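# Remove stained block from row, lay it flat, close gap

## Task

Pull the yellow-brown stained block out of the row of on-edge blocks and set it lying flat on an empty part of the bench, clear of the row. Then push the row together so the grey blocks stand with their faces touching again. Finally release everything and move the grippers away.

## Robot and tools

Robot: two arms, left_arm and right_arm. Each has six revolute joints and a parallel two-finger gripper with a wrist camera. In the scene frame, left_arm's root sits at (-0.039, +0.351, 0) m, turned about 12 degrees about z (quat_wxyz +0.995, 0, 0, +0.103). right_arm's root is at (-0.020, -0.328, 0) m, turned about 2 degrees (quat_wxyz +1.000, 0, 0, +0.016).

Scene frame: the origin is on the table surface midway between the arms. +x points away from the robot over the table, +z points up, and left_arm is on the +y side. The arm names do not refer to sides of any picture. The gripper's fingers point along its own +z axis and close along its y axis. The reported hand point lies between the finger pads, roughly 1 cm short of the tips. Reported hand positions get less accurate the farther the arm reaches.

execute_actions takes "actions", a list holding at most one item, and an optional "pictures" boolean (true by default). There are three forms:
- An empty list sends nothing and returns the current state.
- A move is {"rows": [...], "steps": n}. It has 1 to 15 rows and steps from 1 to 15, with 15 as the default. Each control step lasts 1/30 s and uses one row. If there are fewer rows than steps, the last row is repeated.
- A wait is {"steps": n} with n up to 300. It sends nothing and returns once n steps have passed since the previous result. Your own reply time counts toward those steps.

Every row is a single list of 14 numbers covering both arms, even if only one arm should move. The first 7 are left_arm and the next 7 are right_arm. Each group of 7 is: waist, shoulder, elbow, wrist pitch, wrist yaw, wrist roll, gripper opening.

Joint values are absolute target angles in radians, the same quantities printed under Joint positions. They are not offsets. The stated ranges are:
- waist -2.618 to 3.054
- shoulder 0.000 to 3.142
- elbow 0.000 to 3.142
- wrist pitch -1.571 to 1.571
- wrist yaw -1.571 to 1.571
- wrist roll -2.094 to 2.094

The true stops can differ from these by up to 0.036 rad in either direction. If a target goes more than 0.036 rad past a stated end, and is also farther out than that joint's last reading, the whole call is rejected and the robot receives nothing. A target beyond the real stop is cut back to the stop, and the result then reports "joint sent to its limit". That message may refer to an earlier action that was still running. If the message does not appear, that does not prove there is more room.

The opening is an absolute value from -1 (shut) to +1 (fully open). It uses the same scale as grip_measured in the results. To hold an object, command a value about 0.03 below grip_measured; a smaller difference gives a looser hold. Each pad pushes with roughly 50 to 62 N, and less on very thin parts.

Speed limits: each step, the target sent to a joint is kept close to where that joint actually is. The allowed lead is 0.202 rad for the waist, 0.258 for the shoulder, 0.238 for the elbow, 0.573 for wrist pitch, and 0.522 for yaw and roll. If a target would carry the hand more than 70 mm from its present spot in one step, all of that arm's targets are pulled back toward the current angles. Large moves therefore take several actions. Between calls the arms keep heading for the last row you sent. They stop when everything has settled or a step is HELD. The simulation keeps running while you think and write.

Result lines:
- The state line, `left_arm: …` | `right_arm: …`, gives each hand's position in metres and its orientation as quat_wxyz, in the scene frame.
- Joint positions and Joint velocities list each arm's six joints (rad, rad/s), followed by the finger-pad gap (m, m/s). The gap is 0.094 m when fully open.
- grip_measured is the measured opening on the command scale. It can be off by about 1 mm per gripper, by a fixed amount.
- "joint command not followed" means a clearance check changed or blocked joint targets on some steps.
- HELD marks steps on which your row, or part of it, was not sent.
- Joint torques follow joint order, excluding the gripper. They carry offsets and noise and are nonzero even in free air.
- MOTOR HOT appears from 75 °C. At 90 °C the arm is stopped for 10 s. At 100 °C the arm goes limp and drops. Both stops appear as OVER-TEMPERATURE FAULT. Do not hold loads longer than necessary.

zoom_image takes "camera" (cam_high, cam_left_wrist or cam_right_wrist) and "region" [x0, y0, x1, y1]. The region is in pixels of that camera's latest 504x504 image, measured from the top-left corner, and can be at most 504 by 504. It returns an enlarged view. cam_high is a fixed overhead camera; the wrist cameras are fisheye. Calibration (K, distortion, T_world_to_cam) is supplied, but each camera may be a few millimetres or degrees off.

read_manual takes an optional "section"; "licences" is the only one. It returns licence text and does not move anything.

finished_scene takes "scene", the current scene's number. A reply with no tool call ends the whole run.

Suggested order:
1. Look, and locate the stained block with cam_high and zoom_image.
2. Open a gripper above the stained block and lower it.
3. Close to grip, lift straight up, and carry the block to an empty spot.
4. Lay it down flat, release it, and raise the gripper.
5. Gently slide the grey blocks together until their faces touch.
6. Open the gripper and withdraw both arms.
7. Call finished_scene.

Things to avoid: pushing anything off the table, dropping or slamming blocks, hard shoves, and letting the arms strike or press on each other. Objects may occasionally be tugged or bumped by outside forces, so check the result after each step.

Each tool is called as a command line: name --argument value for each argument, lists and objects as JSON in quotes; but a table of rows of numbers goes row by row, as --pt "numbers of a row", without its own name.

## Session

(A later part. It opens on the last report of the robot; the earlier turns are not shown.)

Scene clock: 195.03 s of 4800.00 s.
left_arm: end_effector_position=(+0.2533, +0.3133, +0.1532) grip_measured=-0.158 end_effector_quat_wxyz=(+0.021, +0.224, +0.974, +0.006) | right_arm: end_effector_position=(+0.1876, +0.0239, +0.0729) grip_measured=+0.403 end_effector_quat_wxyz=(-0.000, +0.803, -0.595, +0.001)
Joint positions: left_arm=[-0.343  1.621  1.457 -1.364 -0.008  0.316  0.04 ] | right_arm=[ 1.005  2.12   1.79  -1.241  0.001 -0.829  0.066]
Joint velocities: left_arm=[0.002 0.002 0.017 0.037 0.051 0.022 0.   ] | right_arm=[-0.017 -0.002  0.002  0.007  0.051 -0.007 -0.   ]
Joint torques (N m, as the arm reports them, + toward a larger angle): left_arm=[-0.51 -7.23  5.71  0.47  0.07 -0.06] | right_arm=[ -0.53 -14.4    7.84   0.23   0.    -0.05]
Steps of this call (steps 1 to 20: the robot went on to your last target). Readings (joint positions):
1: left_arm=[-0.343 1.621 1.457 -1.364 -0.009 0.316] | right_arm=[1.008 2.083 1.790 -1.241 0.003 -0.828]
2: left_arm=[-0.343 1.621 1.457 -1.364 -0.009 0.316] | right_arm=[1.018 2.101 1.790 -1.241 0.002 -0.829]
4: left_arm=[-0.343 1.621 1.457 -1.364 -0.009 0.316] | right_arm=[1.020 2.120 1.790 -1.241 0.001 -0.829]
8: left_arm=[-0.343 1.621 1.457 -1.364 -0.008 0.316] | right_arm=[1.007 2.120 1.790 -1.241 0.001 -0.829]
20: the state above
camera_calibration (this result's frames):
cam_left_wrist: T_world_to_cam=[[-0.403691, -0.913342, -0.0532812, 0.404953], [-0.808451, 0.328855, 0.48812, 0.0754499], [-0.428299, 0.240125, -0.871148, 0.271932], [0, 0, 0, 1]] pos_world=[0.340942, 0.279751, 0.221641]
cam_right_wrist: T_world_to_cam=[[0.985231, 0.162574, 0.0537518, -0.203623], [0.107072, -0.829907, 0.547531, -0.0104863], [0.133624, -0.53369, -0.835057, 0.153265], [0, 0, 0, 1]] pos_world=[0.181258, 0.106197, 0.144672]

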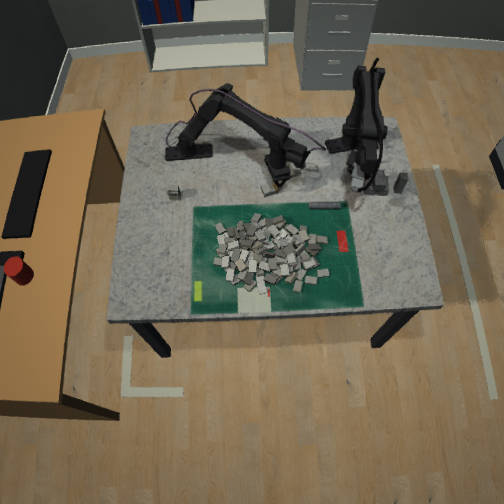

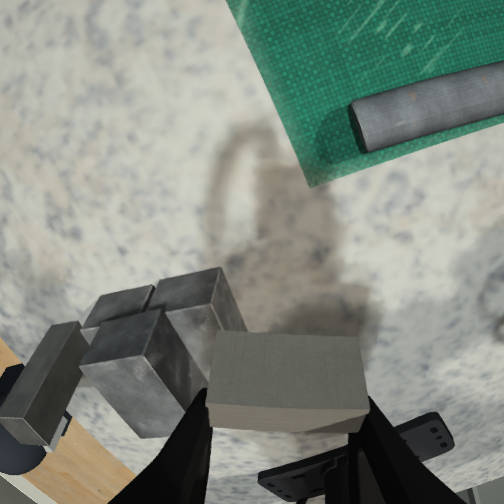

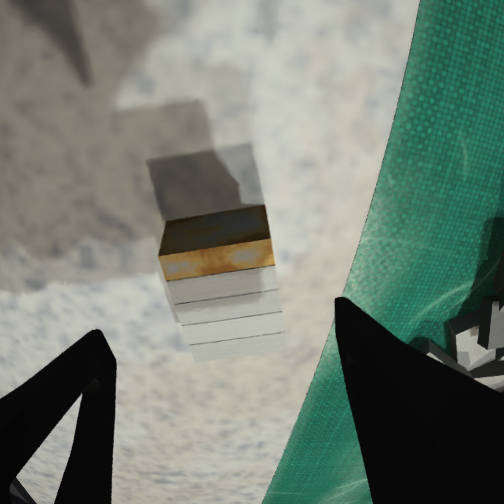

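execute_actions --actions '[{"rows": [[-0.35,1.6,1.45,-1.37,0,0.312,-0.18, 1.01,2.118,1.785,-1.21,0,-0.835,0.4],[-0.35,1.6,1.45,-1.37,0,0.312,-0.18, 1.014,2.121,1.773,-1.19,0,-0.835,0.4],[-0.35,1.6,1.45,-1.37,0,0.312,-0.18, 1.017,2.124,1.759,-1.17,0,-0.835,0.38],[-0.35,1.6,1.45,-1.37,0,0.312,-0.18, 1.017,2.127,1.745,-1.15,0,-0.835,0.36],[-0.35,1.6,1.45,-1.37,0,0.312,-0.18, 1.017,2.13,1.731,-1.13,0,-0.835,0.34],[-0.35,1.6,1.45,-1.37,0,0.312,-0.18, 1.017,2.133,1.717,-1.11,0,-0.835,0.32],[-0.35,1.6,1.45,-1.37,0,0.312,-0.18, 1.017,2.136,1.703,-1.09,0,-0.835,0.3],[-0.35,1.6,1.45,-1.37,0,0.312,-0.18, 1.017,2.139,1.689,-1.07,0,-0.835,0.3],[-0.35,1.6,1.45,-1.37,0,0.312,-0.18, 1.017,2.142,1.675,-1.055,0,-0.835,0.3],[-0.35,1.6,1.45,-1.37,0,0.312,-0.18, 1.017,2.145,1.661,-1.045,0,-0.835,0.3],[-0.35,1.6,1.45,-1.37,0,0.312,-0.18, 1.017,2.148,1.647,-1.037,0,-0.835,0.3],[-0.35,1.6,1.45,-1.37,0,0.312,-0.18, 1.017,2.15,1.634,-1.037,0,-0.835,0.3]], "steps": 15}]' --pictures false

execute_actions --actions '[{"steps": 12}]'

zoom_image --camera "cam_right_wrist" --region '[90, 230, 370, 440]'

Scene clock: 216.97 s of 4800.00 s.
left_arm: end_effector_position=(+0.2533, +0.3133, +0.1532) grip_measured=-0.158 end_effector_quat_wxyz=(+0.021, +0.224, +0.974, +0.006) | right_arm: end_effector_position=(+0.1843, +0.0221, +0.0240) grip_measured=+0.303 end_effector_quat_wxyz=(+0.005, +0.805, -0.593, +0.001)
Joint positions: left_arm=[-0.343  1.621  1.457 -1.364 -0.008  0.316  0.04 ] | right_arm=[ 1.01   2.153  1.644 -1.073  0.001 -0.829  0.061]
Joint velocities: left_arm=[ 0.007 -0.007 -0.002 -0.066  0.022  0.081  0.   ] | right_arm=[-0.012  0.11  -0.095  0.037  0.007 -0.051 -0.   ]
Joint torques (N m, as the arm reports them, + toward a larger angle): left_arm=[-0.56 -7.34  5.75  0.46  0.11 -0.05] | right_arm=[  0.65 -13.48   4.98   0.44  -0.01  -0.05]
Steps of this call (steps 1 to 15: the robot went on to your last target; steps 16 to 90: nothing new was sent; then 18.43 s passed at rest; steps 91 to 105: all 15 steps of this action). Readings (joint positions):
91: left_arm=[-0.343 1.621 1.457 -1.364 -0.008 0.316] | right_arm=[1.005 2.120 1.790 -1.240 0.001 -0.829]
92: left_arm=[-0.343 1.621 1.457 -1.364 -0.008 0.316] | right_arm=[1.005 2.120 1.790 -1.235 0.001 -0.829]
94: left_arm=[-0.343 1.621 1.457 -1.364 -0.008 0.316] | right_arm=[1.005 2.120 1.781 -1.211 0.001 -0.829]
98: left_arm=[-0.343 1.621 1.457 -1.364 -0.008 0.316] | right_arm=[1.009 2.122 1.728 -1.148 0.001 -0.829]
105: the state above

Scene clock: 217.37 s of 4800.00 s.
left_arm: end_effector_position=(+0.2533, +0.3133, +0.1532) grip_measured=-0.158 end_effector_quat_wxyz=(+0.021, +0.224, +0.974, +0.006) | right_arm: end_effector_position=(+0.1862, +0.0255, +0.0212) grip_measured=+0.303 end_effector_quat_wxyz=(-0.002, +0.805, -0.593, +0.000)
Joint positions: left_arm=[-0.343  1.621  1.457 -1.364 -0.008  0.316  0.04 ] | right_arm=[ 1.01   2.157  1.64  -1.05   0.001 -0.829  0.061]
Joint velocities: left_arm=[-0.007  0.002 -0.002 -0.037 -0.051 -0.051 -0.001] | right_arm=[ 0.002 -0.002  0.027  0.007 -0.007  0.007  0.   ]
Joint torques (N m, as the arm reports them, + toward a larger angle): left_arm=[-0.62 -7.29  5.67  0.47  0.08 -0.04] | right_arm=[  0.68 -13.25   4.67   0.41  -0.02  -0.05]
Steps of this call (steps 1 to 12: the robot went on to your last target). Readings (joint positions):
1: left_arm=[-0.343 1.621 1.457 -1.364 -0.008 0.316] | right_arm=[1.010 2.156 1.641 -1.070 0.001 -0.829]
2: left_arm=[-0.343 1.621 1.457 -1.364 -0.008 0.316] | right_arm=[1.010 2.157 1.640 -1.068 0.001 -0.829]
4: left_arm=[-0.343 1.621 1.457 -1.364 -0.008 0.316] | right_arm=[1.010 2.157 1.640 -1.062 0.001 -0.829]
8: left_arm=[-0.343 1.621 1.457 -1.364 -0.008 0.316] | right_arm=[1.010 2.157 1.640 -1.053 0.001 -0.829]
12: the state above
camera_calibration (this result's frames):
cam_left_wrist: T_world_to_cam=[[-0.403691, -0.913342, -0.0532812, 0.404953], [-0.808451, 0.328855, 0.48812, 0.0754499], [-0.428299, 0.240125, -0.871148, 0.271932], [0, 0, 0, 1]] pos_world=[0.340942, 0.279751, 0.221641]
cam_right_wrist: T_world_to_cam=[[0.984296, 0.167259, 0.0564441, -0.199734], [0.110029, -0.831343, 0.544758, 0.0188274], [0.13804, -0.529993, -0.836691, 0.110315], [0, 0, 0, 1]] pos_world=[0.179298, 0.107525, 0.0933169]

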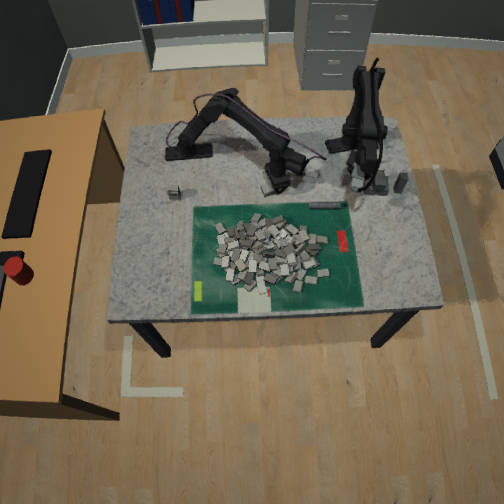

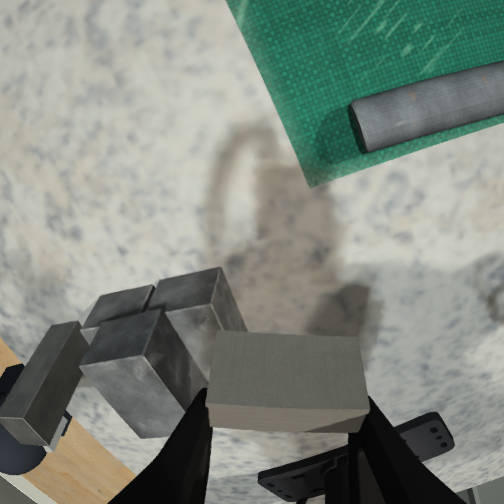

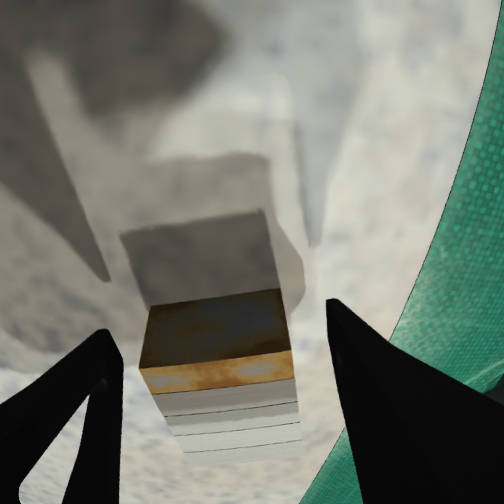

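Region (90, 230, 370, 440) of cam_right_wrist's 504x504 image, scaled by 1.800, with more detail than that image has; it fills the top 378 rows of this view, and the rest is white.

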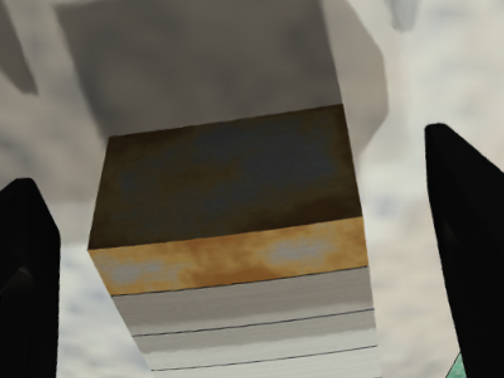

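execute_actions --actions '[{"rows": [[-0.35,1.6,1.45,-1.37,0,0.312,-0.18, 1.017,2.153,1.634,-1.037,0,-0.835,0.24],[-0.35,1.6,1.45,-1.37,0,0.312,-0.18, 1.017,2.156,1.634,-1.037,0,-0.835,0.18],[-0.35,1.6,1.45,-1.37,0,0.312,-0.18, 1.017,2.156,1.634,-1.037,0,-0.835,0.12],[-0.35,1.6,1.45,-1.37,0,0.312,-0.18, 1.017,2.156,1.634,-1.037,0,-0.835,0.06],[-0.35,1.6,1.45,-1.37,0,0.312,-0.18, 1.017,2.156,1.634,-1.037,0,-0.835,0.0],[-0.35,1.6,1.45,-1.37,0,0.312,-0.18, 1.017,2.156,1.634,-1.037,0,-0.835,-0.03],[-0.35,1.6,1.45,-1.37,0,0.312,-0.18, 1.017,2.156,1.634,-1.037,0,-0.835,-0.06],[-0.35,1.6,1.45,-1.37,0,0.312,-0.18, 1.017,2.156,1.634,-1.037,0,-0.835,-0.08],[-0.35,1.6,1.45,-1.37,0,0.312,-0.18, 1.017,2.156,1.634,-1.037,0,-0.835,-0.1],[-0.35,1.6,1.45,-1.37,0,0.312,-0.18, 1.017,2.156,1.634,-1.037,0,-0.835,-0.12],[-0.35,1.6,1.45,-1.37,0,0.312,-0.18, 1.017,2.156,1.634,-1.037,0,-0.835,-0.14],[-0.35,1.6,1.45,-1.37,0,0.312,-0.18, 1.017,2.156,1.634,-1.037,0,-0.835,-0.16]], "steps": 15}]'

Scene clock: 230.83 s of 4800.00 s.
left_arm: end_effector_position=(+0.2533, +0.3133, +0.1532) grip_measured=-0.158 end_effector_quat_wxyz=(+0.021, +0.224, +0.974, +0.006) | right_arm: end_effector_position=(+0.1865, +0.0259, +0.0212) grip_measured=-0.142 end_effector_quat_wxyz=(-0.003, +0.805, -0.593, +0.000)
Joint positions: left_arm=[-0.343  1.621  1.457 -1.364 -0.008  0.316  0.04 ] | right_arm=[ 1.01   2.157  1.64  -1.048  0.001 -0.829  0.04 ]
Joint velocities: left_arm=[-0.007 -0.012  0.007  0.022 -0.081 -0.037  0.   ] | right_arm=[ 0.007 -0.007 -0.002 -0.037  0.022 -0.022 -0.   ]
Joint torques (N m, as the arm reports them, + toward a larger angle): left_arm=[-0.57 -7.33  5.74  0.51  0.09 -0.08] | right_arm=[  0.66 -12.63   4.71   0.38  -0.02  -0.04]
Steps of this call (steps 1 to 30: the robot went on to your last target; steps 31 to 90: nothing new was sent; then 9.97 s passed at rest; steps 91 to 105: all 15 steps of this action). Readings (joint positions):
91: left_arm=[-0.343 1.621 1.457 -1.364 -0.008 0.316] | right_arm=[1.010 2.157 1.640 -1.048 0.001 -0.829]
92: left_arm=[-0.343 1.621 1.457 -1.364 -0.008 0.316] | right_arm=[1.010 2.157 1.640 -1.048 0.001 -0.829]
94: left_arm=[-0.343 1.621 1.457 -1.364 -0.008 0.316] | right_arm=[1.010 2.157 1.640 -1.048 0.001 -0.829]
98: left_arm=[-0.343 1.621 1.457 -1.364 -0.008 0.316] | right_arm=[1.010 2.157 1.640 -1.048 0.001 -0.829]
105: the state above
camera_calibration (this result's frames):
cam_left_wrist: T_world_to_cam=[[-0.403709, -0.913356, -0.0529154, 0.40484], [-0.80842, 0.329052, 0.488038, 0.075408], [-0.428341, 0.239803, -0.871217, 0.272066], [0, 0, 0, 1]] pos_world=[0.340935, 0.279708, 0.221648]
cam_right_wrist: T_world_to_cam=[[0.984241, 0.167165, 0.0576675, -0.200051], [0.109505, -0.832239, 0.543495, 0.0192879], [0.138846, -0.528615, -0.837429, 0.11033], [0, 0, 0, 1]] pos_world=[0.179468, 0.107816, 0.0934471]

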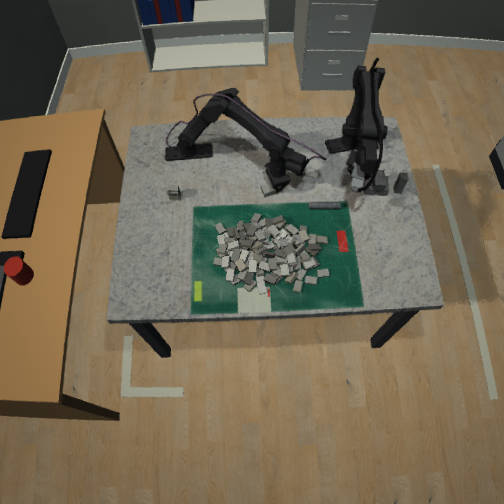

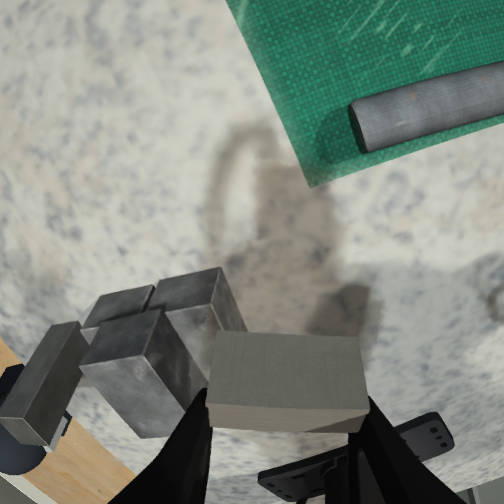

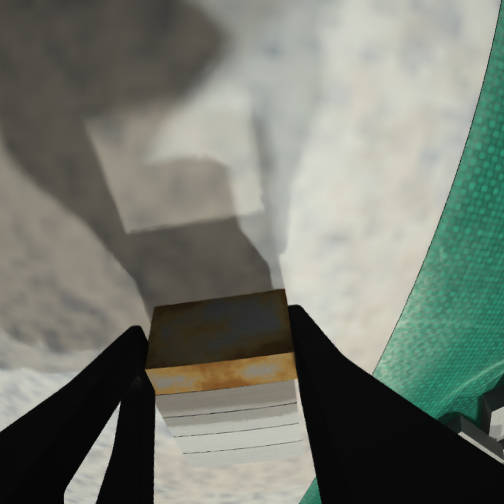

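execute_actions --actions '[{"rows": [[-0.35,1.6,1.45,-1.37,0,0.312,-0.18, 1.017,2.156,1.64,-1.037,0,-0.835,-0.18],[-0.35,1.6,1.45,-1.37,0,0.312,-0.18, 1.017,2.15,1.655,-1.045,0,-0.835,-0.18],[-0.35,1.6,1.45,-1.37,0,0.312,-0.18, 1.017,2.14,1.67,-1.06,0,-0.835,-0.18],[-0.35,1.6,1.45,-1.37,0,0.312,-0.18, 1.017,2.13,1.685,-1.08,0,-0.835,-0.18],[-0.35,1.6,1.45,-1.37,0,0.312,-0.18, 1.017,2.128,1.703,-1.1,0,-0.835,-0.18],[-0.35,1.6,1.45,-1.37,0,0.312,-0.18, 1.017,2.127,1.721,-1.12,0,-0.835,-0.18],[-0.35,1.6,1.45,-1.37,0,0.312,-0.18, 1.017,2.126,1.739,-1.14,0,-0.835,-0.18],[-0.35,1.6,1.45,-1.37,0,0.312,-0.18, 1.017,2.124,1.757,-1.16,0,-0.835,-0.18],[-0.35,1.6,1.45,-1.37,0,0.312,-0.18, 1.017,2.123,1.775,-1.18,0,-0.835,-0.18],[-0.35,1.6,1.45,-1.37,0,0.312,-0.18, 1.017,2.122,1.793,-1.2,0,-0.835,-0.18],[-0.35,1.6,1.45,-1.37,0,0.312,-0.18, 1.017,2.12,1.811,-1.22,0,-0.835,-0.18],[-0.35,1.6,1.45,-1.37,0,0.312,-0.18, 1.017,2.119,1.829,-1.24,0,-0.835,-0.18],[-0.35,1.6,1.45,-1.37,0,0.312,-0.18, 1.017,2.118,1.847,-1.26,0,-0.835,-0.18],[-0.35,1.6,1.45,-1.37,0,0.312,-0.18, 1.017,2.116,1.865,-1.28,0,-0.835,-0.18],[-0.35,1.6,1.45,-1.37,0,0.312,-0.18, 1.017,2.115,1.883,-1.29,0,-0.835,-0.18]], "steps": 15}]'

zoom_image --camera "cam_high" --region '[110, 140, 250, 280]'

Scene clock: 252.30 s of 4800.00 s.
left_arm: end_effector_position=(+0.2533, +0.3133, +0.1532) grip_measured=-0.158 end_effector_quat_wxyz=(+0.021, +0.224, +0.974, +0.006) | right_arm: end_effector_position=(+0.1939, +0.0386, +0.0705) grip_measured=-0.145 end_effector_quat_wxyz=(-0.019, +0.805, -0.593, -0.002)
Joint positions: left_arm=[-0.343  1.621  1.457 -1.364 -0.008  0.316  0.04 ] | right_arm=[ 1.01   2.148  1.824 -1.209  0.001 -0.829  0.04 ]
Joint velocities: left_arm=[ 0.007 -0.007  0.007 -0.051  0.037 -0.022 -0.001] | right_arm=[-0.012 -0.056  0.51  -0.593  0.022  0.066  0.001]
Joint torques (N m, as the arm reports them, + toward a larger angle): left_arm=[-0.51 -7.15  5.68  0.49  0.05 -0.02] | right_arm=[  0.62 -15.49   7.55   0.29  -0.03  -0.05]
Steps of this call (steps 1 to 15: the robot went on to your last target; steps 16 to 90: nothing new was sent; then 17.97 s passed at rest; steps 91 to 105: all 15 steps of this action). Readings (joint positions):
91: left_arm=[-0.343 1.621 1.457 -1.364 -0.008 0.316] | right_arm=[1.010 2.157 1.640 -1.048 0.001 -0.829]
92: left_arm=[-0.343 1.621 1.457 -1.364 -0.008 0.316] | right_arm=[1.010 2.157 1.640 -1.048 0.001 -0.829]
94: left_arm=[-0.343 1.621 1.457 -1.364 -0.008 0.316] | right_arm=[1.010 2.157 1.643 -1.051 0.001 -0.829]
98: left_arm=[-0.343 1.621 1.457 -1.364 -0.008 0.316] | right_arm=[1.010 2.157 1.693 -1.100 0.001 -0.829]
105: the state above
camera_calibration (this result's frames):
cam_left_wrist: T_world_to_cam=[[-0.403709, -0.913356, -0.0529154, 0.40484], [-0.80842, 0.329052, 0.488038, 0.075408], [-0.428341, 0.239803, -0.871217, 0.272066], [0, 0, 0, 1]] pos_world=[0.340935, 0.279708, 0.221648]
cam_right_wrist: T_world_to_cam=[[0.983142, 0.165286, 0.0781859, -0.213459], [0.100883, -0.846974, 0.521974, 0.00595757], [0.152496, -0.505287, -0.84937, 0.154591], [0, 0, 0, 1]] pos_world=[0.185685, 0.11844, 0.144884]

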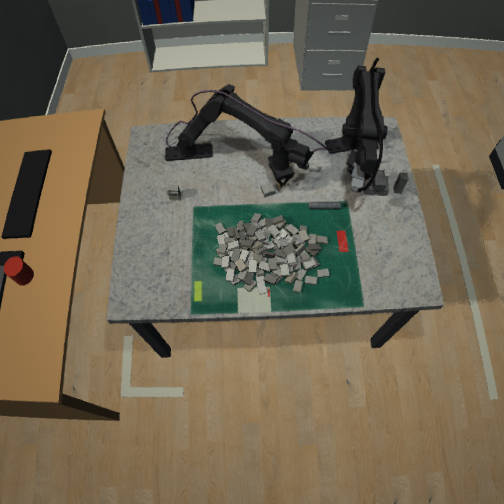

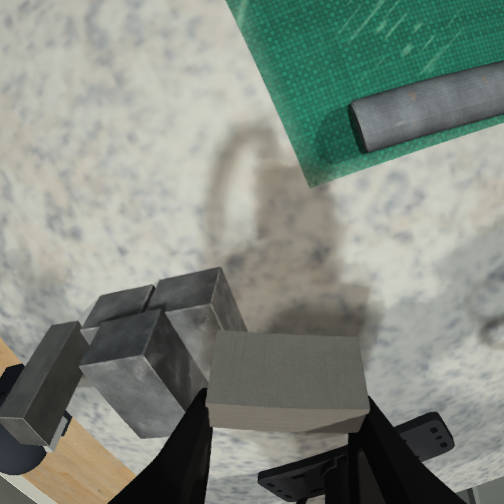

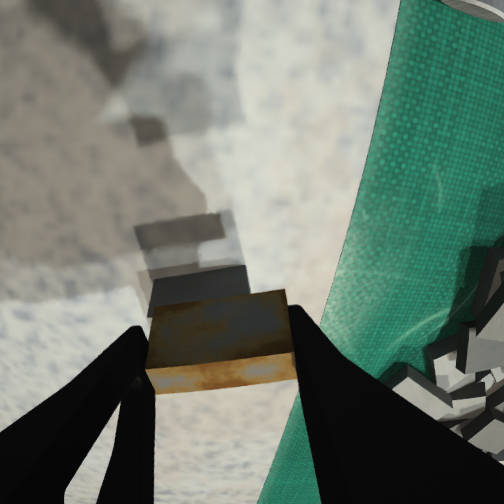

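Region (110, 140, 250, 280) of cam_high's 504x504 image, scaled by 3.600, with more detail than that image has.

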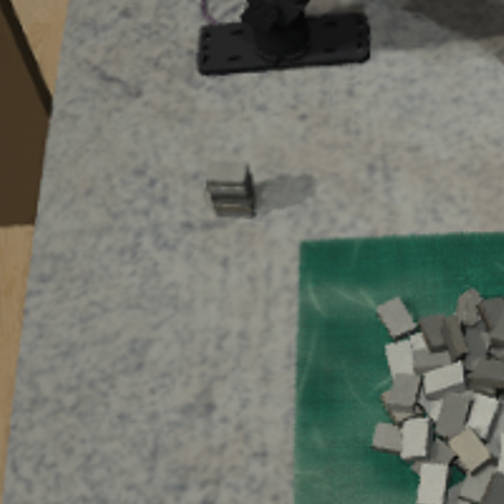

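execute_actions --actions '[{"rows": [[-0.35,1.6,1.45,-1.37,0,0.312,-0.18, 1.01,2.10,1.883,-1.295,0.0,-0.82,-0.18],[-0.35,1.6,1.45,-1.37,0,0.312,-0.18, 1.0,2.085,1.88,-1.3,0.01,-0.79,-0.18],[-0.35,1.6,1.45,-1.37,0,0.312,-0.18, 0.985,2.07,1.875,-1.31,0.02,-0.74,-0.18],[-0.35,1.6,1.45,-1.37,0,0.312,-0.18, 0.965,2.055,1.87,-1.32,0.04,-0.68,-0.18],[-0.35,1.6,1.45,-1.37,0,0.312,-0.18, 0.94,2.04,1.865,-1.33,0.06,-0.61,-0.18],[-0.35,1.6,1.45,-1.37,0,0.312,-0.18, 0.91,2.025,1.86,-1.34,0.08,-0.54,-0.18],[-0.35,1.6,1.45,-1.37,0,0.312,-0.18, 0.88,2.01,1.855,-1.345,0.1,-0.47,-0.18],[-0.35,1.6,1.45,-1.37,0,0.312,-0.18, 0.85,1.997,1.85,-1.35,0.12,-0.4,-0.18],[-0.35,1.6,1.45,-1.37,0,0.312,-0.18, 0.82,1.985,1.845,-1.355,0.145,-0.33,-0.18],[-0.35,1.6,1.45,-1.37,0,0.312,-0.18, 0.788,1.975,1.84,-1.36,0.17,-0.26,-0.18],[-0.35,1.6,1.45,-1.37,0,0.312,-0.18, 0.755,1.966,1.832,-1.36,0.195,-0.19,-0.18],[-0.35,1.6,1.45,-1.37,0,0.312,-0.18, 0.722,1.96,1.824,-1.36,0.22,-0.12,-0.18],[-0.35,1.6,1.45,-1.37,0,0.312,-0.18, 0.688,1.955,1.816,-1.36,0.25,-0.05,-0.18],[-0.35,1.6,1.45,-1.37,0,0.312,-0.18, 0.654,1.952,1.808,-1.355,0.28,0.025,-0.18],[-0.35,1.6,1.45,-1.37,0,0.312,-0.18, 0.62,1.95,1.8,-1.35,0.32,0.1,-0.18]], "steps": 15}]' --pictures false

execute_actions --actions '[{"rows": [[-0.36,1.615,1.47,-1.36,0,0.312,-0.18, 0.585,1.952,1.788,-1.34,0.365,0.175,-0.18],[-0.375,1.625,1.485,-1.355,0,0.312,-0.18, 0.55,1.955,1.776,-1.33,0.41,0.25,-0.18],[-0.395,1.635,1.495,-1.35,0,0.312,-0.18, 0.515,1.96,1.764,-1.315,0.455,0.325,-0.18],[-0.42,1.647,1.504,-1.345,0,0.312,-0.18, 0.48,1.965,1.752,-1.3,0.5,0.4,-0.18],[-0.45,1.66,1.513,-1.34,0,0.312,-0.18, 0.445,1.97,1.74,-1.285,0.545,0.475,-0.18],[-0.485,1.674,1.522,-1.335,0,0.312,-0.18, 0.41,1.976,1.728,-1.27,0.59,0.55,-0.18],[-0.52,1.688,1.531,-1.33,0,0.312,-0.18, 0.375,1.983,1.716,-1.252,0.635,0.625,-0.18],[-0.555,1.702,1.54,-1.325,0,0.312,-0.18, 0.34,1.99,1.704,-1.234,0.68,0.7,-0.18],[-0.59,1.716,1.549,-1.32,0,0.312,-0.18, 0.305,1.998,1.692,-1.216,0.725,0.775,-0.18],[-0.625,1.73,1.558,-1.315,0,0.312,-0.18, 0.27,2.006,1.68,-1.198,0.77,0.85,-0.18],[-0.66,1.744,1.567,-1.31,0,0.312,-0.18, 0.238,2.014,1.668,-1.18,0.815,0.925,-0.18],[-0.695,1.758,1.576,-1.305,0,0.312,-0.18, 0.207,2.023,1.656,-1.16,0.86,1.0,-0.18],[-0.73,1.772,1.585,-1.3,0,0.312,-0.18, 0.178,2.032,1.644,-1.14,0.905,1.07,-0.18],[-0.765,1.786,1.594,-1.295,0,0.312,-0.18, 0.152,2.041,1.632,-1.12,0.95,1.14,-0.18],[-0.8,1.8,1.603,-1.29,0,0.312,-0.18, 0.13,2.05,1.62,-1.1,1.0,1.2,-0.18]], "steps": 15}]' --pictures false

execute_actions --actions '[{"rows": [[-0.835,1.82,1.612,-1.28,0,0.312,-0.18, 0.112,2.064,1.608,-1.075,1.04,1.26,-0.18],[-0.87,1.84,1.621,-1.27,0,0.312,-0.18, 0.097,2.078,1.596,-1.05,1.08,1.315,-0.18],[-0.905,1.86,1.63,-1.26,0,0.312,-0.18, 0.085,2.092,1.584,-1.025,1.115,1.365,-0.18],[-0.94,1.88,1.639,-1.25,0,0.312,-0.18, 0.077,2.106,1.572,-1.0,1.15,1.41,-0.18],[-0.975,1.9,1.648,-1.24,0,0.312,-0.18, 0.072,2.12,1.56,-0.975,1.18,1.45,-0.18],[-1.01,1.92,1.657,-1.23,0,0.312,-0.18, 0.07,2.134,1.548,-0.95,1.205,1.485,-0.18],[-1.042,1.94,1.666,-1.22,0,0.312,-0.18, 0.07,2.148,1.536,-0.925,1.225,1.515,-0.18],[-1.072,1.96,1.674,-1.21,0,0.312,-0.18, 0.07,2.162,1.524,-0.9,1.24,1.54,-0.18],[-1.098,1.98,1.681,-1.2,0,0.312,-0.18, 0.07,2.176,1.512,-0.875,1.255,1.56,-0.18],[-1.12,2.0,1.687,-1.19,0,0.312,-0.18, 0.07,2.19,1.5,-0.85,1.265,1.575,-0.18],[-1.138,2.018,1.692,-1.18,0,0.312,-0.18, 0.07,2.204,1.488,-0.825,1.27,1.575,-0.18],[-1.152,2.034,1.696,-1.17,0,0.312,-0.18, 0.07,2.217,1.476,-0.8,1.27,1.575,-0.18],[-1.163,2.048,1.698,-1.162,0,0.312,-0.18, 0.07,2.229,1.465,-0.78,1.27,1.575,-0.18],[-1.17,2.06,1.7,-1.156,0,0.312,-0.18, 0.07,2.239,1.455,-0.762,1.27,1.575,-0.18],[-1.174,2.067,1.7,-1.152,0,0.312,-0.18, 0.07,2.245,1.447,-0.75,1.27,1.575,-0.18]], "steps": 15}]' --pictures false

execute_actions --actions '[{"steps": 18}]'

Scene clock: 303.60 s of 4800.00 s.
left_arm: end_effector_position=(+0.2533, +0.3133, +0.1532) grip_measured=-0.158 end_effector_quat_wxyz=(+0.021, +0.224, +0.974, +0.006) | right_arm: end_effector_position=(+0.3043, -0.0928, +0.1454) grip_measured=-0.145 end_effector_quat_wxyz=(+0.077, -0.429, +0.897, -0.076)
Joint positions: left_arm=[-0.343  1.621  1.457 -1.364 -0.008  0.316  0.04 ] | right_arm=[ 0.677  1.967  1.834 -1.328  0.187 -0.195  0.04 ]
Joint velocities: left_arm=[-0.012 -0.012 -0.012 -0.007 -0.007 -0.007 -0.001] | right_arm=[-0.96  -0.129 -0.232  0.007  0.842  2.015 -0.   ]
Joint torques (N m, as the arm reports them, + toward a larger angle): left_arm=[-0.41 -7.18  5.81  0.48  0.03 -0.04] | right_arm=[  0.13 -11.85   3.96   0.29   0.25   0.06]
Steps of this call (steps 1 to 30: the robot went on to your last target; steps 31 to 90: nothing new was sent; then 47.80 s passed at rest; steps 91 to 105: all 15 steps of this action). Readings (joint positions):
91: left_arm=[-0.343 1.621 1.457 -1.364 -0.008 0.316] | right_arm=[1.010 2.131 1.860 -1.281 0.001 -0.829]
92: left_arm=[-0.343 1.621 1.457 -1.364 -0.008 0.316] | right_arm=[1.010 2.129 1.860 -1.282 0.001 -0.824]
94: left_arm=[-0.343 1.621 1.457 -1.364 -0.008 0.316] | right_arm=[1.004 2.120 1.860 -1.288 0.003 -0.789]
98: left_arm=[-0.343 1.621 1.457 -1.364 -0.008 0.316] | right_arm=[0.935 2.064 1.860 -1.311 0.033 -0.625]
105: the state above

Scene clock: 304.10 s of 4800.00 s.
left_arm: end_effector_position=(+0.2510, +0.1851, +0.1341) grip_measured=-0.158 end_effector_quat_wxyz=(+0.017, +0.408, +0.913, +0.002) | right_arm: end_effector_position=(+0.3870, -0.3703, +0.1211) grip_measured=-0.144 end_effector_quat_wxyz=(+0.202, +0.315, +0.871, -0.319)
Joint positions: left_arm=[-0.733  1.776  1.557 -1.317 -0.007  0.316  0.04 ] | right_arm=[ 0.172  2.035  1.652 -1.176  0.774  0.894  0.04 ]
Joint velocities: left_arm=[-0.984  0.418  0.266  0.066 -0.051 -0.022 -0.   ] | right_arm=[-0.799  0.276 -0.349  0.535  1.297  1.985  0.   ]
Joint torques (N m, as the arm reports them, + toward a larger angle): left_arm=[-0.87 -7.08  8.66  0.59  0.01 -0.04] | right_arm=[  0.79 -11.52   4.43   0.25   0.77   0.04]
Steps of this call (steps 1 to 15: all 15 steps of this action). Readings (joint positions):
1: left_arm=[-0.344 1.621 1.457 -1.364 -0.008 0.316] | right_arm=[0.643 1.964 1.825 -1.328 0.218 -0.126]
2: left_arm=[-0.347 1.621 1.457 -1.364 -0.008 0.316] | right_arm=[0.609 1.964 1.815 -1.328 0.251 -0.055]
4: left_arm=[-0.367 1.624 1.460 -1.366 -0.010 0.316] | right_arm=[0.543 1.964 1.786 -1.321 0.320 0.087]
8: left_arm=[-0.477 1.666 1.497 -1.358 -0.012 0.316] | right_arm=[0.407 1.976 1.735 -1.290 0.475 0.379]
15: the state above

Scene clock: 304.60 s of 4800.00 s.
left_arm: end_effector_position=(+0.1840, +0.0300, +0.0674) grip_measured=-0.158 end_effector_quat_wxyz=(-0.002, +0.597, +0.802, -0.001) | right_arm: end_effector_position=(+0.3916, -0.4541, +0.0657) grip_measured=-0.144 end_effector_quat_wxyz=(+0.399, +0.537, +0.630, -0.394)
Joint positions: left_arm=[-1.171  2.052  1.666 -1.187  0.002  0.316  0.04 ] | right_arm=[ 0.064  2.232  1.474 -0.838  1.19   1.523  0.04 ]
Joint velocities: left_arm=[-0.291  0.383  0.022  0.242 -0.007 -0.066 -0.001] | right_arm=[-0.007  0.339 -0.33   0.535  0.139  0.344  0.001]
Joint torques (N m, as the arm reports them, + toward a larger angle): left_arm=[ 1.39 -9.8   8.73  0.48 -0.05 -0.03] | right_arm=[  0.61 -13.47   4.01   0.21   1.17   0.04]
Steps of this call (steps 1 to 15: all 15 steps of this action). Readings (joint positions):
1: left_arm=[-0.767 1.791 1.566 -1.313 -0.007 0.316] | right_arm=[0.146 2.045 1.639 -1.158 0.818 0.963]
2: left_arm=[-0.802 1.807 1.576 -1.307 -0.006 0.316] | right_arm=[0.122 2.055 1.627 -1.139 0.862 1.030]
4: left_arm=[-0.871 1.841 1.595 -1.293 -0.006 0.316] | right_arm=[0.087 2.079 1.604 -1.097 0.945 1.153]
8: left_arm=[-1.008 1.921 1.632 -1.255 -0.005 0.316] | right_arm=[0.063 2.134 1.556 -1.005 1.081 1.354]
15: the state above

Scene clock: 305.20 s of 4800.00 s.
left_arm: end_effector_position=(+0.1830, +0.0249, +0.0571) grip_measured=-0.158 end_effector_quat_wxyz=(-0.005, +0.601, +0.799, +0.000) | right_arm: end_effector_position=(+0.3952, -0.4556, +0.0549) grip_measured=-0.144 end_effector_quat_wxyz=(+0.426, +0.552, +0.606, -0.383)
Joint positions: left_arm=[-1.18   2.08   1.666 -1.166  0.003  0.316  0.04 ] | right_arm=[ 0.064  2.26   1.45  -0.754  1.22   1.569  0.04 ]
Joint velocities: left_arm=[ 0.007 -0.002  0.012 -0.007  0.066 -0.007  0.001] | right_arm=[-0.037 -0.017 -0.037 -0.007  0.037 -0.037 -0.   ]
Joint torques (N m, as the arm reports them, + toward a larger angle): left_arm=[  0.54 -10.27   8.66   0.6   -0.09  -0.04] | right_arm=[  0.56 -14.21   4.36   0.28   1.14   0.07]
Steps of this call (steps 1 to 18: the robot went on to your last target). Readings (joint positions):
1: left_arm=[-1.179 2.064 1.666 -1.181 0.003 0.316] | right_arm=[0.064 2.243 1.464 -0.821 1.195 1.533]
2: left_arm=[-1.182 2.073 1.666 -1.176 0.003 0.316] | right_arm=[0.064 2.251 1.457 -0.809 1.197 1.540]
4: left_arm=[-1.182 2.080 1.666 -1.173 0.003 0.316] | right_arm=[0.064 2.259 1.451 -0.792 1.201 1.551]
8: left_arm=[-1.180 2.080 1.666 -1.168 0.003 0.316] | right_arm=[0.064 2.260 1.450 -0.768 1.213 1.562]
18: the state above
camera_calibration (this result's frames):
cam_left_wrist: T_world_to_cam=[[-0.950344, -0.309895, -0.0284884, 0.191604], [-0.277505, 0.80245, 0.528266, 0.0490826], [-0.140846, 0.50994, -0.848601, 0.166802], [0, 0, 0, 1]] pos_world=[0.219204, -0.0650684, 0.121079]
cam_right_wrist: T_world_to_cam=[[-0.993907, -0.000742609, -0.110219, 0.387512], [0.0644314, 0.807417, -0.586453, 0.404263], [0.0894284, -0.589981, -0.802449, -0.155379], [0, 0, 0, 1]] pos_world=[0.372999, -0.417791, 0.155108]

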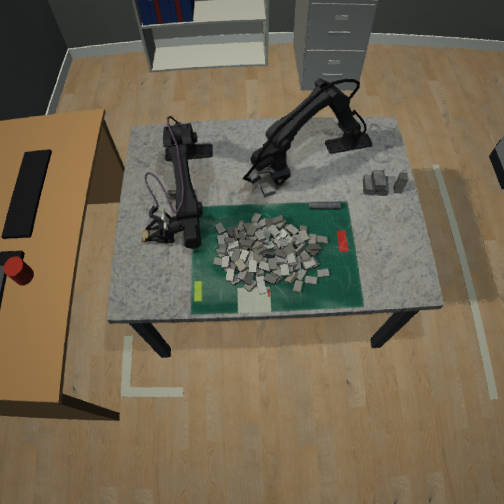

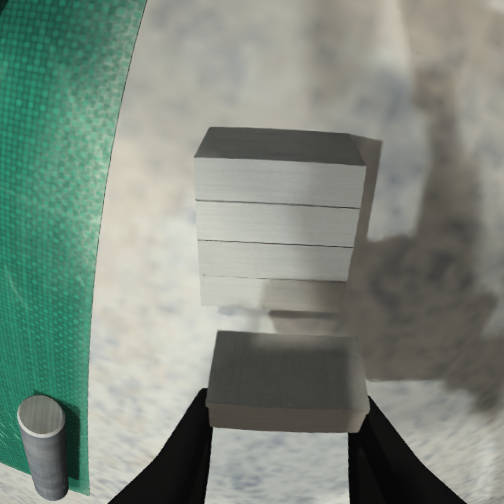

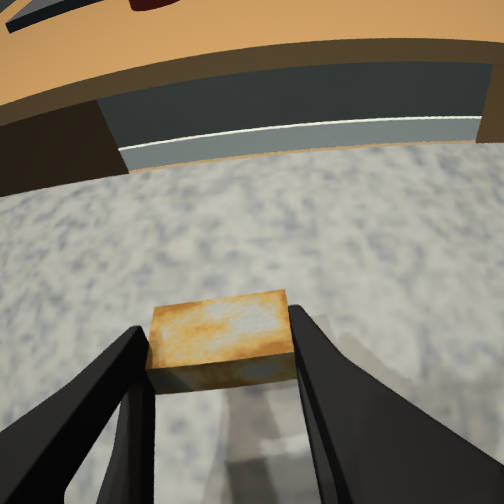

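execute_actions --actions '[{"rows": [[-1.168,2.078,1.66,-1.15,0,0.312,-0.18, 0.07,2.255,1.445,-0.745,1.27,1.575,-0.18],[-1.164,2.08,1.655,-1.14,0,0.312,-0.18, 0.07,2.26,1.443,-0.738,1.27,1.575,-0.18],[-1.163,2.082,1.648,-1.13,0,0.312,-0.18, 0.07,2.265,1.441,-0.731,1.27,1.575,-0.18],[-1.163,2.084,1.641,-1.12,0,0.312,-0.18, 0.07,2.27,1.44,-0.724,1.27,1.575,-0.18],[-1.163,2.086,1.634,-1.11,0,0.312,-0.18, 0.07,2.275,1.438,-0.717,1.27,1.575,-0.18],[-1.163,2.088,1.627,-1.1,0,0.312,-0.18, 0.07,2.28,1.436,-0.71,1.27,1.575,-0.18],[-1.163,2.09,1.62,-1.09,0,0.312,-0.18, 0.07,2.285,1.435,-0.703,1.27,1.575,-0.18],[-1.163,2.092,1.613,-1.08,0,0.312,-0.18, 0.07,2.29,1.433,-0.696,1.27,1.575,-0.18],[-1.163,2.094,1.606,-1.07,0,0.312,-0.18, 0.07,2.295,1.431,-0.689,1.27,1.575,-0.18],[-1.163,2.096,1.599,-1.06,0,0.312,-0.18, 0.07,2.3,1.43,-0.682,1.27,1.575,-0.18],[-1.163,2.098,1.592,-1.05,0,0.312,-0.18, 0.07,2.305,1.428,-0.675,1.27,1.575,-0.18],[-1.163,2.1,1.586,-1.042,0,0.312,-0.18, 0.07,2.31,1.426,-0.67,1.27,1.575,-0.18],[-1.163,2.101,1.581,-1.036,0,0.312,-0.18, 0.07,2.315,1.425,-0.665,1.27,1.575,-0.18],[-1.163,2.102,1.577,-1.034,0,0.312,-0.18, 0.07,2.318,1.424,-0.665,1.27,1.575,-0.18]], "steps": 15}]' --pictures false

execute_actions --actions '[{"steps": 14}]'

Scene clock: 317.03 s of 4800.00 s.
left_arm: end_effector_position=(+0.1851, +0.0285, +0.0304) grip_measured=-0.158 end_effector_quat_wxyz=(-0.007, +0.597, +0.802, +0.001) | right_arm: end_effector_position=(+0.3972, -0.4556, +0.0327) grip_measured=-0.144 end_effector_quat_wxyz=(+0.428, +0.553, +0.604, -0.382)
Joint positions: left_arm=[-1.171  2.1    1.588 -1.072  0.003  0.316  0.04 ] | right_arm=[ 0.064  2.313  1.438 -0.683  1.223  1.57   0.04 ]
Joint velocities: left_arm=[ 0.012  0.095 -0.125  0.051 -0.11   0.022 -0.001] | right_arm=[-0.007  0.134 -0.076  0.066  0.066 -0.051  0.   ]
Joint torques (N m, as the arm reports them, + toward a larger angle): left_arm=[ 0.57 -9.52  5.88  0.62 -0.06 -0.04] | right_arm=[  0.46 -13.36   3.73   0.35   1.1    0.05]
Steps of this call (steps 1 to 15: the robot went on to your last target; steps 16 to 90: nothing new was sent; then 8.33 s passed at rest; steps 91 to 105: all 15 steps of this action). Readings (joint positions):
91: left_arm=[-1.180 2.080 1.666 -1.166 0.003 0.316] | right_arm=[0.064 2.260 1.450 -0.753 1.221 1.570]
92: left_arm=[-1.180 2.080 1.666 -1.165 0.003 0.316] | right_arm=[0.064 2.260 1.450 -0.751 1.221 1.570]
94: left_arm=[-1.177 2.080 1.661 -1.156 0.003 0.316] | right_arm=[0.064 2.260 1.450 -0.744 1.221 1.570]
98: left_arm=[-1.171 2.081 1.635 -1.126 0.003 0.316] | right_arm=[0.064 2.272 1.450 -0.723 1.223 1.570]
105: the state above

Scene clock: 317.50 s of 4800.00 s.
left_arm: end_effector_position=(+0.1869, +0.0260, +0.0269) grip_measured=-0.158 end_effector_quat_wxyz=(-0.001, +0.597, +0.802, -0.001) | right_arm: end_effector_position=(+0.3969, -0.4557, +0.0284) grip_measured=-0.144 end_effector_quat_wxyz=(+0.429, +0.553, +0.603, -0.382)
Joint positions: left_arm=[-1.171  2.105  1.582 -1.049  0.003  0.316  0.04 ] | right_arm=[ 0.064  2.322  1.433 -0.669  1.223  1.57   0.04 ]
Joint velocities: left_arm=[ 0.007  0.002 -0.002 -0.007  0.125 -0.007 -0.   ] | right_arm=[-0.007 -0.012  0.002 -0.095  0.007  0.007  0.001]
Joint torques (N m, as the arm reports them, + toward a larger angle): left_arm=[ 0.76 -9.48  5.59  0.54 -0.07 -0.06] | right_arm=[  0.55 -13.31   3.61   0.3    1.11   0.05]
Steps of this call (steps 1 to 14: the robot went on to your last target). Readings (joint positions):
1: left_arm=[-1.171 2.102 1.585 -1.068 0.003 0.316] | right_arm=[0.064 2.317 1.436 -0.680 1.223 1.570]
2: left_arm=[-1.171 2.104 1.583 -1.065 0.003 0.316] | right_arm=[0.064 2.320 1.434 -0.678 1.223 1.570]
4: left_arm=[-1.171 2.105 1.582 -1.061 0.003 0.316] | right_arm=[0.064 2.322 1.433 -0.677 1.223 1.570]
8: left_arm=[-1.171 2.105 1.582 -1.053 0.003 0.316] | right_arm=[0.064 2.322 1.433 -0.671 1.223 1.570]
14: the state above
camera_calibration (this result's frames):
cam_left_wrist: T_world_to_cam=[[-0.947223, -0.31912, -0.0305048, 0.194439], [-0.287316, 0.802895, 0.522312, 0.067244], [-0.142188, 0.50351, -0.852209, 0.141686], [0, 0, 0, 1]] pos_world=[0.223644, -0.0632806, 0.0915547]
cam_right_wrist: T_world_to_cam=[[-0.993011, -0.000626135, -0.11802, 0.386294], [0.0693875, 0.805808, -0.588098, 0.386027], [0.0954694, -0.592177, -0.800133, -0.180233], [0, 0, 0, 1]] pos_world=[0.374015, -0.417551, 0.128402]

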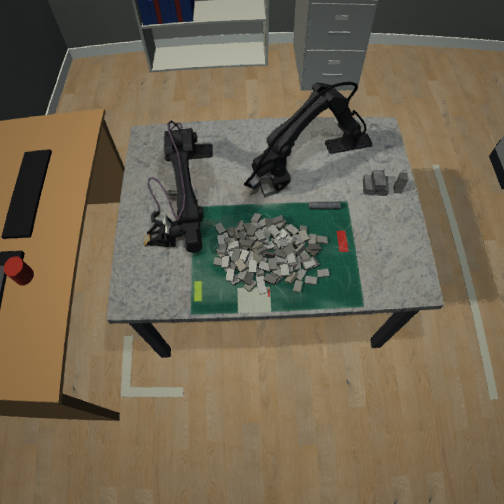

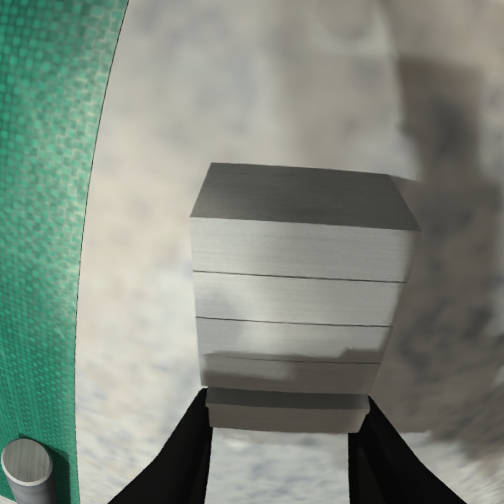

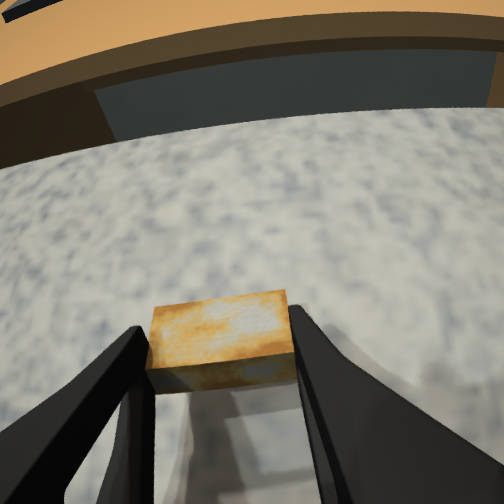

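execute_actions --actions '[{"rows": [[-1.163,2.102,1.577,-1.028,0,0.312,-0.18, 0.07,2.32,1.423,-0.663,1.27,1.575,-0.18],[-1.163,2.102,1.577,-1.022,0,0.312,-0.18, 0.07,2.322,1.423,-0.661,1.27,1.575,-0.18],[-1.163,2.102,1.577,-1.017,0,0.312,-0.18, 0.07,2.324,1.422,-0.66,1.27,1.575,-0.18],[-1.163,2.102,1.577,-1.014,0,0.312,-0.18, 0.07,2.326,1.421,-0.658,1.27,1.575,-0.18],[-1.163,2.102,1.577,-1.014,0,0.312,-0.18, 0.07,2.328,1.421,-0.657,1.27,1.575,-0.18],[-1.163,2.103,1.577,-1.014,0,0.312,-0.18, 0.07,2.33,1.42,-0.655,1.27,1.575,-0.18],[-1.163,2.104,1.577,-1.014,0,0.312,-0.18, 0.07,2.332,1.42,-0.654,1.27,1.575,-0.18],[-1.163,2.105,1.577,-1.014,0,0.312,-0.18, 0.07,2.334,1.419,-0.652,1.27,1.575,-0.18],[-1.163,2.106,1.577,-1.014,0,0.312,-0.18, 0.07,2.336,1.418,-0.651,1.27,1.575,-0.18],[-1.163,2.107,1.577,-1.014,0,0.312,-0.18, 0.07,2.338,1.418,-0.65,1.27,1.575,-0.18],[-1.163,2.108,1.577,-1.014,0,0.312,-0.18, 0.07,2.34,1.417,-0.648,1.27,1.575,-0.18],[-1.163,2.109,1.577,-1.014,0,0.312,-0.18, 0.07,2.341,1.417,-0.648,1.27,1.575,-0.18]], "steps": 15}]' --pictures false

execute_actions --actions '[{"steps": 10}]'

Scene clock: 327.97 s of 4800.00 s.
left_arm: end_effector_position=(+0.1893, +0.0225, +0.0269) grip_measured=-0.158 end_effector_quat_wxyz=(+0.007, +0.597, +0.802, -0.004) | right_arm: end_effector_position=(+0.3973, -0.4557, +0.0215) grip_measured=-0.144 end_effector_quat_wxyz=(+0.428, +0.553, +0.604, -0.383)
Joint positions: left_arm=[-1.171  2.105  1.582 -1.032  0.003  0.316  0.04 ] | right_arm=[ 0.064  2.34   1.433 -0.653  1.224  1.57   0.04 ]
Joint velocities: left_arm=[-0.007 -0.002 -0.007 -0.037  0.066  0.007  0.   ] | right_arm=[ 0.007  0.027 -0.012  0.022 -0.007 -0.022  0.   ]
Joint torques (N m, as the arm reports them, + toward a larger angle): left_arm=[ 0.73 -9.18  5.62  0.66 -0.03 -0.07] | right_arm=[  0.54 -13.19   2.96   0.3    1.12   0.04]
Steps of this call (steps 1 to 30: the robot went on to your last target; steps 31 to 90: nothing new was sent; then 6.97 s passed at rest; steps 91 to 105: all 15 steps of this action). Readings (joint positions):
91: left_arm=[-1.171 2.105 1.582 -1.048 0.003 0.316] | right_arm=[0.064 2.322 1.433 -0.668 1.223 1.570]
92: left_arm=[-1.171 2.105 1.582 -1.047 0.003 0.316] | right_arm=[0.064 2.322 1.433 -0.667 1.223 1.570]
94: left_arm=[-1.171 2.105 1.582 -1.042 0.003 0.316] | right_arm=[0.064 2.322 1.433 -0.666 1.223 1.570]
98: left_arm=[-1.171 2.105 1.582 -1.033 0.003 0.316] | right_arm=[0.064 2.322 1.433 -0.661 1.224 1.570]
105: the state above

Scene clock: 328.30 s of 4800.00 s.
left_arm: end_effector_position=(+0.1893, +0.0225, +0.0269) grip_measured=-0.158 end_effector_quat_wxyz=(+0.007, +0.597, +0.802, -0.004) | right_arm: end_effector_position=(+0.3975, -0.4556, +0.0211) grip_measured=-0.144 end_effector_quat_wxyz=(+0.428, +0.553, +0.604, -0.383)
Joint positions: left_arm=[-1.171  2.105  1.582 -1.032  0.003  0.316  0.04 ] | right_arm=[ 0.064  2.341  1.433 -0.651  1.224  1.57   0.04 ]
Joint velocities: left_arm=[ 0.007 -0.002 -0.017 -0.007 -0.037  0.037 -0.   ] | right_arm=[-0.007 -0.007  0.017 -0.037 -0.081 -0.007  0.   ]
Joint torques (N m, as the arm reports them, + toward a larger angle): left_arm=[ 0.69 -9.03  5.69  0.68 -0.06 -0.02] | right_arm=[  0.51 -13.1    2.99   0.31   1.13   0.05]
Steps of this call (steps 1 to 10: the robot went on to your last target). Readings (joint positions):
1: left_arm=[-1.171 2.105 1.582 -1.032 0.003 0.316] | right_arm=[0.064 2.341 1.433 -0.653 1.224 1.570]
2: left_arm=[-1.171 2.105 1.582 -1.032 0.003 0.316] | right_arm=[0.064 2.341 1.433 -0.653 1.224 1.570]
4: left_arm=[-1.171 2.105 1.582 -1.032 0.003 0.316] | right_arm=[0.064 2.341 1.433 -0.652 1.224 1.570]
8: left_arm=[-1.171 2.105 1.582 -1.032 0.003 0.316] | right_arm=[0.064 2.341 1.433 -0.651 1.224 1.570]
10: the state above
camera_calibration (this result's frames):
cam_left_wrist: T_world_to_cam=[[-0.946901, -0.319584, -0.035274, 0.195705], [-0.29236, 0.81016, 0.508101, 0.0719194], [-0.133803, 0.491434, -0.860575, 0.142728], [0, 0, 0, 1]] pos_world=[0.225437, -0.0658635, 0.0931889]
cam_right_wrist: T_world_to_cam=[[-0.993185, -0.000682988, -0.116547, 0.385952], [0.0685192, 0.805498, -0.588624, 0.381856], [0.0942805, -0.592598, -0.799962, -0.185879], [0, 0, 0, 1]] pos_world=[0.374683, -0.417472, 0.121054]

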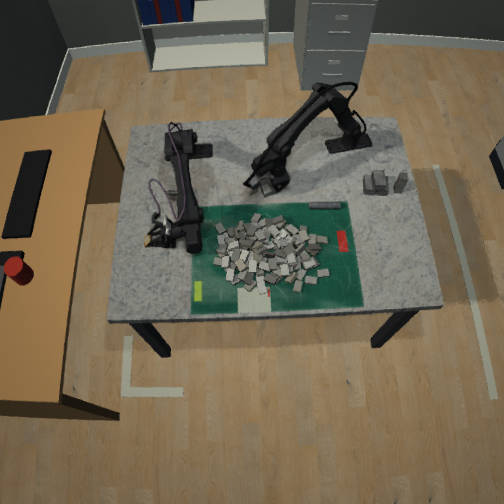

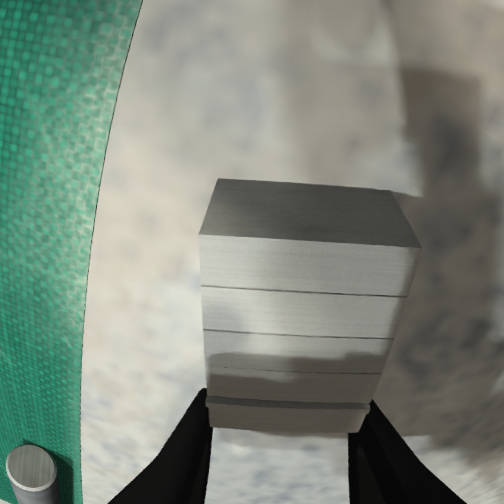

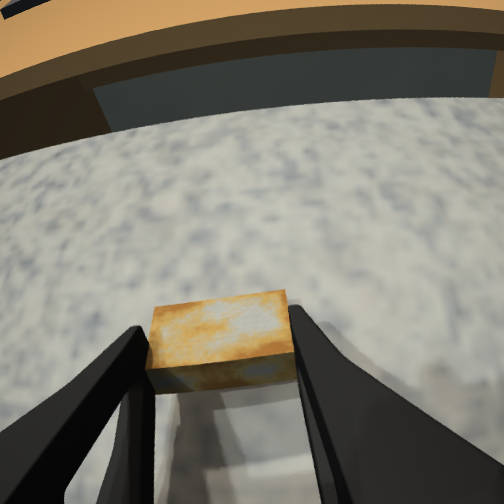

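execute_actions --actions '[{"rows": [[-1.163,2.111,1.577,-1.012,0,0.312,-0.18, 0.07,2.345,1.417,-0.648,1.27,1.575,-0.18],[-1.163,2.113,1.577,-1.012,0,0.312,-0.18, 0.07,2.349,1.417,-0.648,1.27,1.575,-0.18],[-1.163,2.115,1.577,-1.011,0,0.312,-0.18, 0.07,2.352,1.417,-0.648,1.27,1.575,-0.18],[-1.163,2.116,1.577,-1.01,0,0.312,-0.18, 0.07,2.354,1.417,-0.648,1.27,1.575,-0.18],[-1.163,2.117,1.577,-1.01,0,0.312,-0.18, 0.07,2.356,1.417,-0.646,1.27,1.575,-0.18],[-1.163,2.118,1.577,-1.01,0,0.312,-0.18, 0.07,2.358,1.417,-0.644,1.27,1.575,-0.18],[-1.163,2.118,1.577,-1.01,0,0.312,-0.18, 0.07,2.36,1.417,-0.644,1.27,1.575,-0.18]], "steps": 15}]'

Scene clock: 333.20 s of 4800.00 s.
left_arm: end_effector_position=(+0.1895, +0.0223, +0.0248) grip_measured=-0.158 end_effector_quat_wxyz=(+0.006, +0.597, +0.802, -0.003) | right_arm: end_effector_position=(+0.3964, -0.4562, +0.0166) grip_measured=-0.144 end_effector_quat_wxyz=(+0.427, +0.549, +0.604, -0.388)
Joint positions: left_arm=[-1.171  2.111  1.582 -1.029  0.002  0.316  0.04 ] | right_arm=[ 0.064  2.356  1.433 -0.648  1.231  1.57   0.04 ]
Joint velocities: left_arm=[-0.002 -0.012  0.022 -0.022 -0.007  0.022  0.   ] | right_arm=[-0.017 -0.007 -0.007  0.051  0.007  0.066 -0.   ]
Joint torques (N m, as the arm reports them, + toward a larger angle): left_arm=[ 0.7  -8.74  5.81  0.62 -0.02 -0.04] | right_arm=[  0.54 -12.77   2.85   0.29   1.04   0.05]
Steps of this call (steps 1 to 15: the robot went on to your last target; steps 16 to 90: nothing new was sent; then 1.40 s passed at rest; steps 91 to 105: all 15 steps of this action). Readings (joint positions):
91: left_arm=[-1.171 2.105 1.582 -1.032 0.003 0.316] | right_arm=[0.064 2.341 1.433 -0.651 1.224 1.570]
92: left_arm=[-1.171 2.105 1.582 -1.032 0.003 0.316] | right_arm=[0.064 2.341 1.433 -0.651 1.224 1.570]
94: left_arm=[-1.171 2.105 1.582 -1.032 0.003 0.316] | right_arm=[0.064 2.343 1.433 -0.650 1.224 1.570]
98: left_arm=[-1.171 2.109 1.582 -1.031 0.003 0.316] | right_arm=[0.064 2.354 1.433 -0.648 1.225 1.570]
105: the state above
camera_calibration (this result's frames):
cam_left_wrist: T_world_to_cam=[[-0.946942, -0.319504, -0.034899, 0.195753], [-0.291749, 0.80893, 0.510406, 0.0730484], [-0.134846, 0.493507, -0.859225, 0.141078], [0, 0, 0, 1]] pos_world=[0.225703, -0.0661703, 0.0907654]
cam_right_wrist: T_world_to_cam=[[-0.994415, -0.0015668, -0.105527, 0.384289], [0.0619911, 0.800553, -0.596048, 0.380181], [0.0854139, -0.599261, -0.795984, -0.18927], [0, 0, 0, 1]] pos_world=[0.374742, -0.417175, 0.116503]

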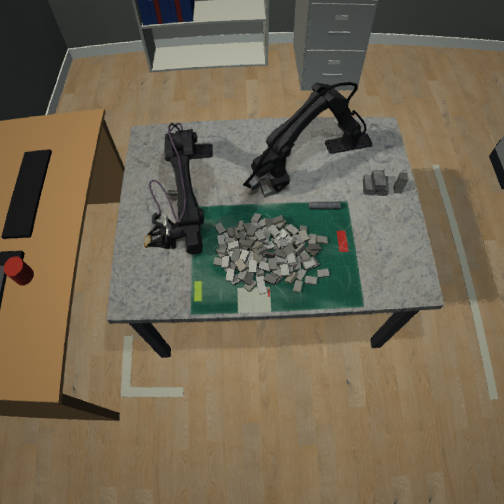

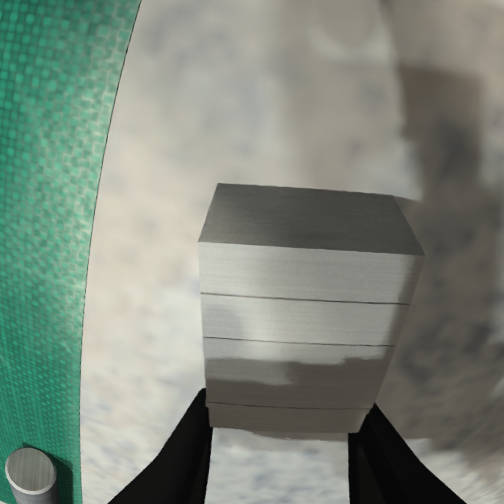

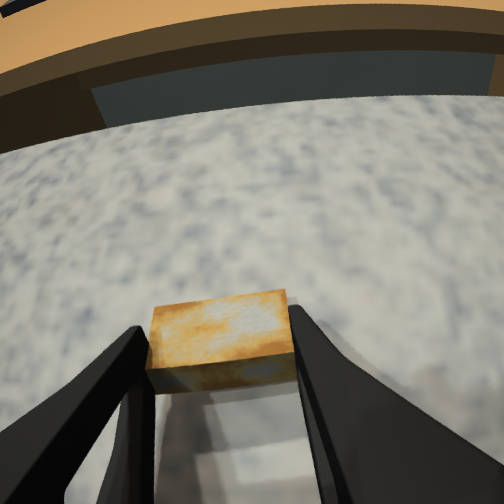

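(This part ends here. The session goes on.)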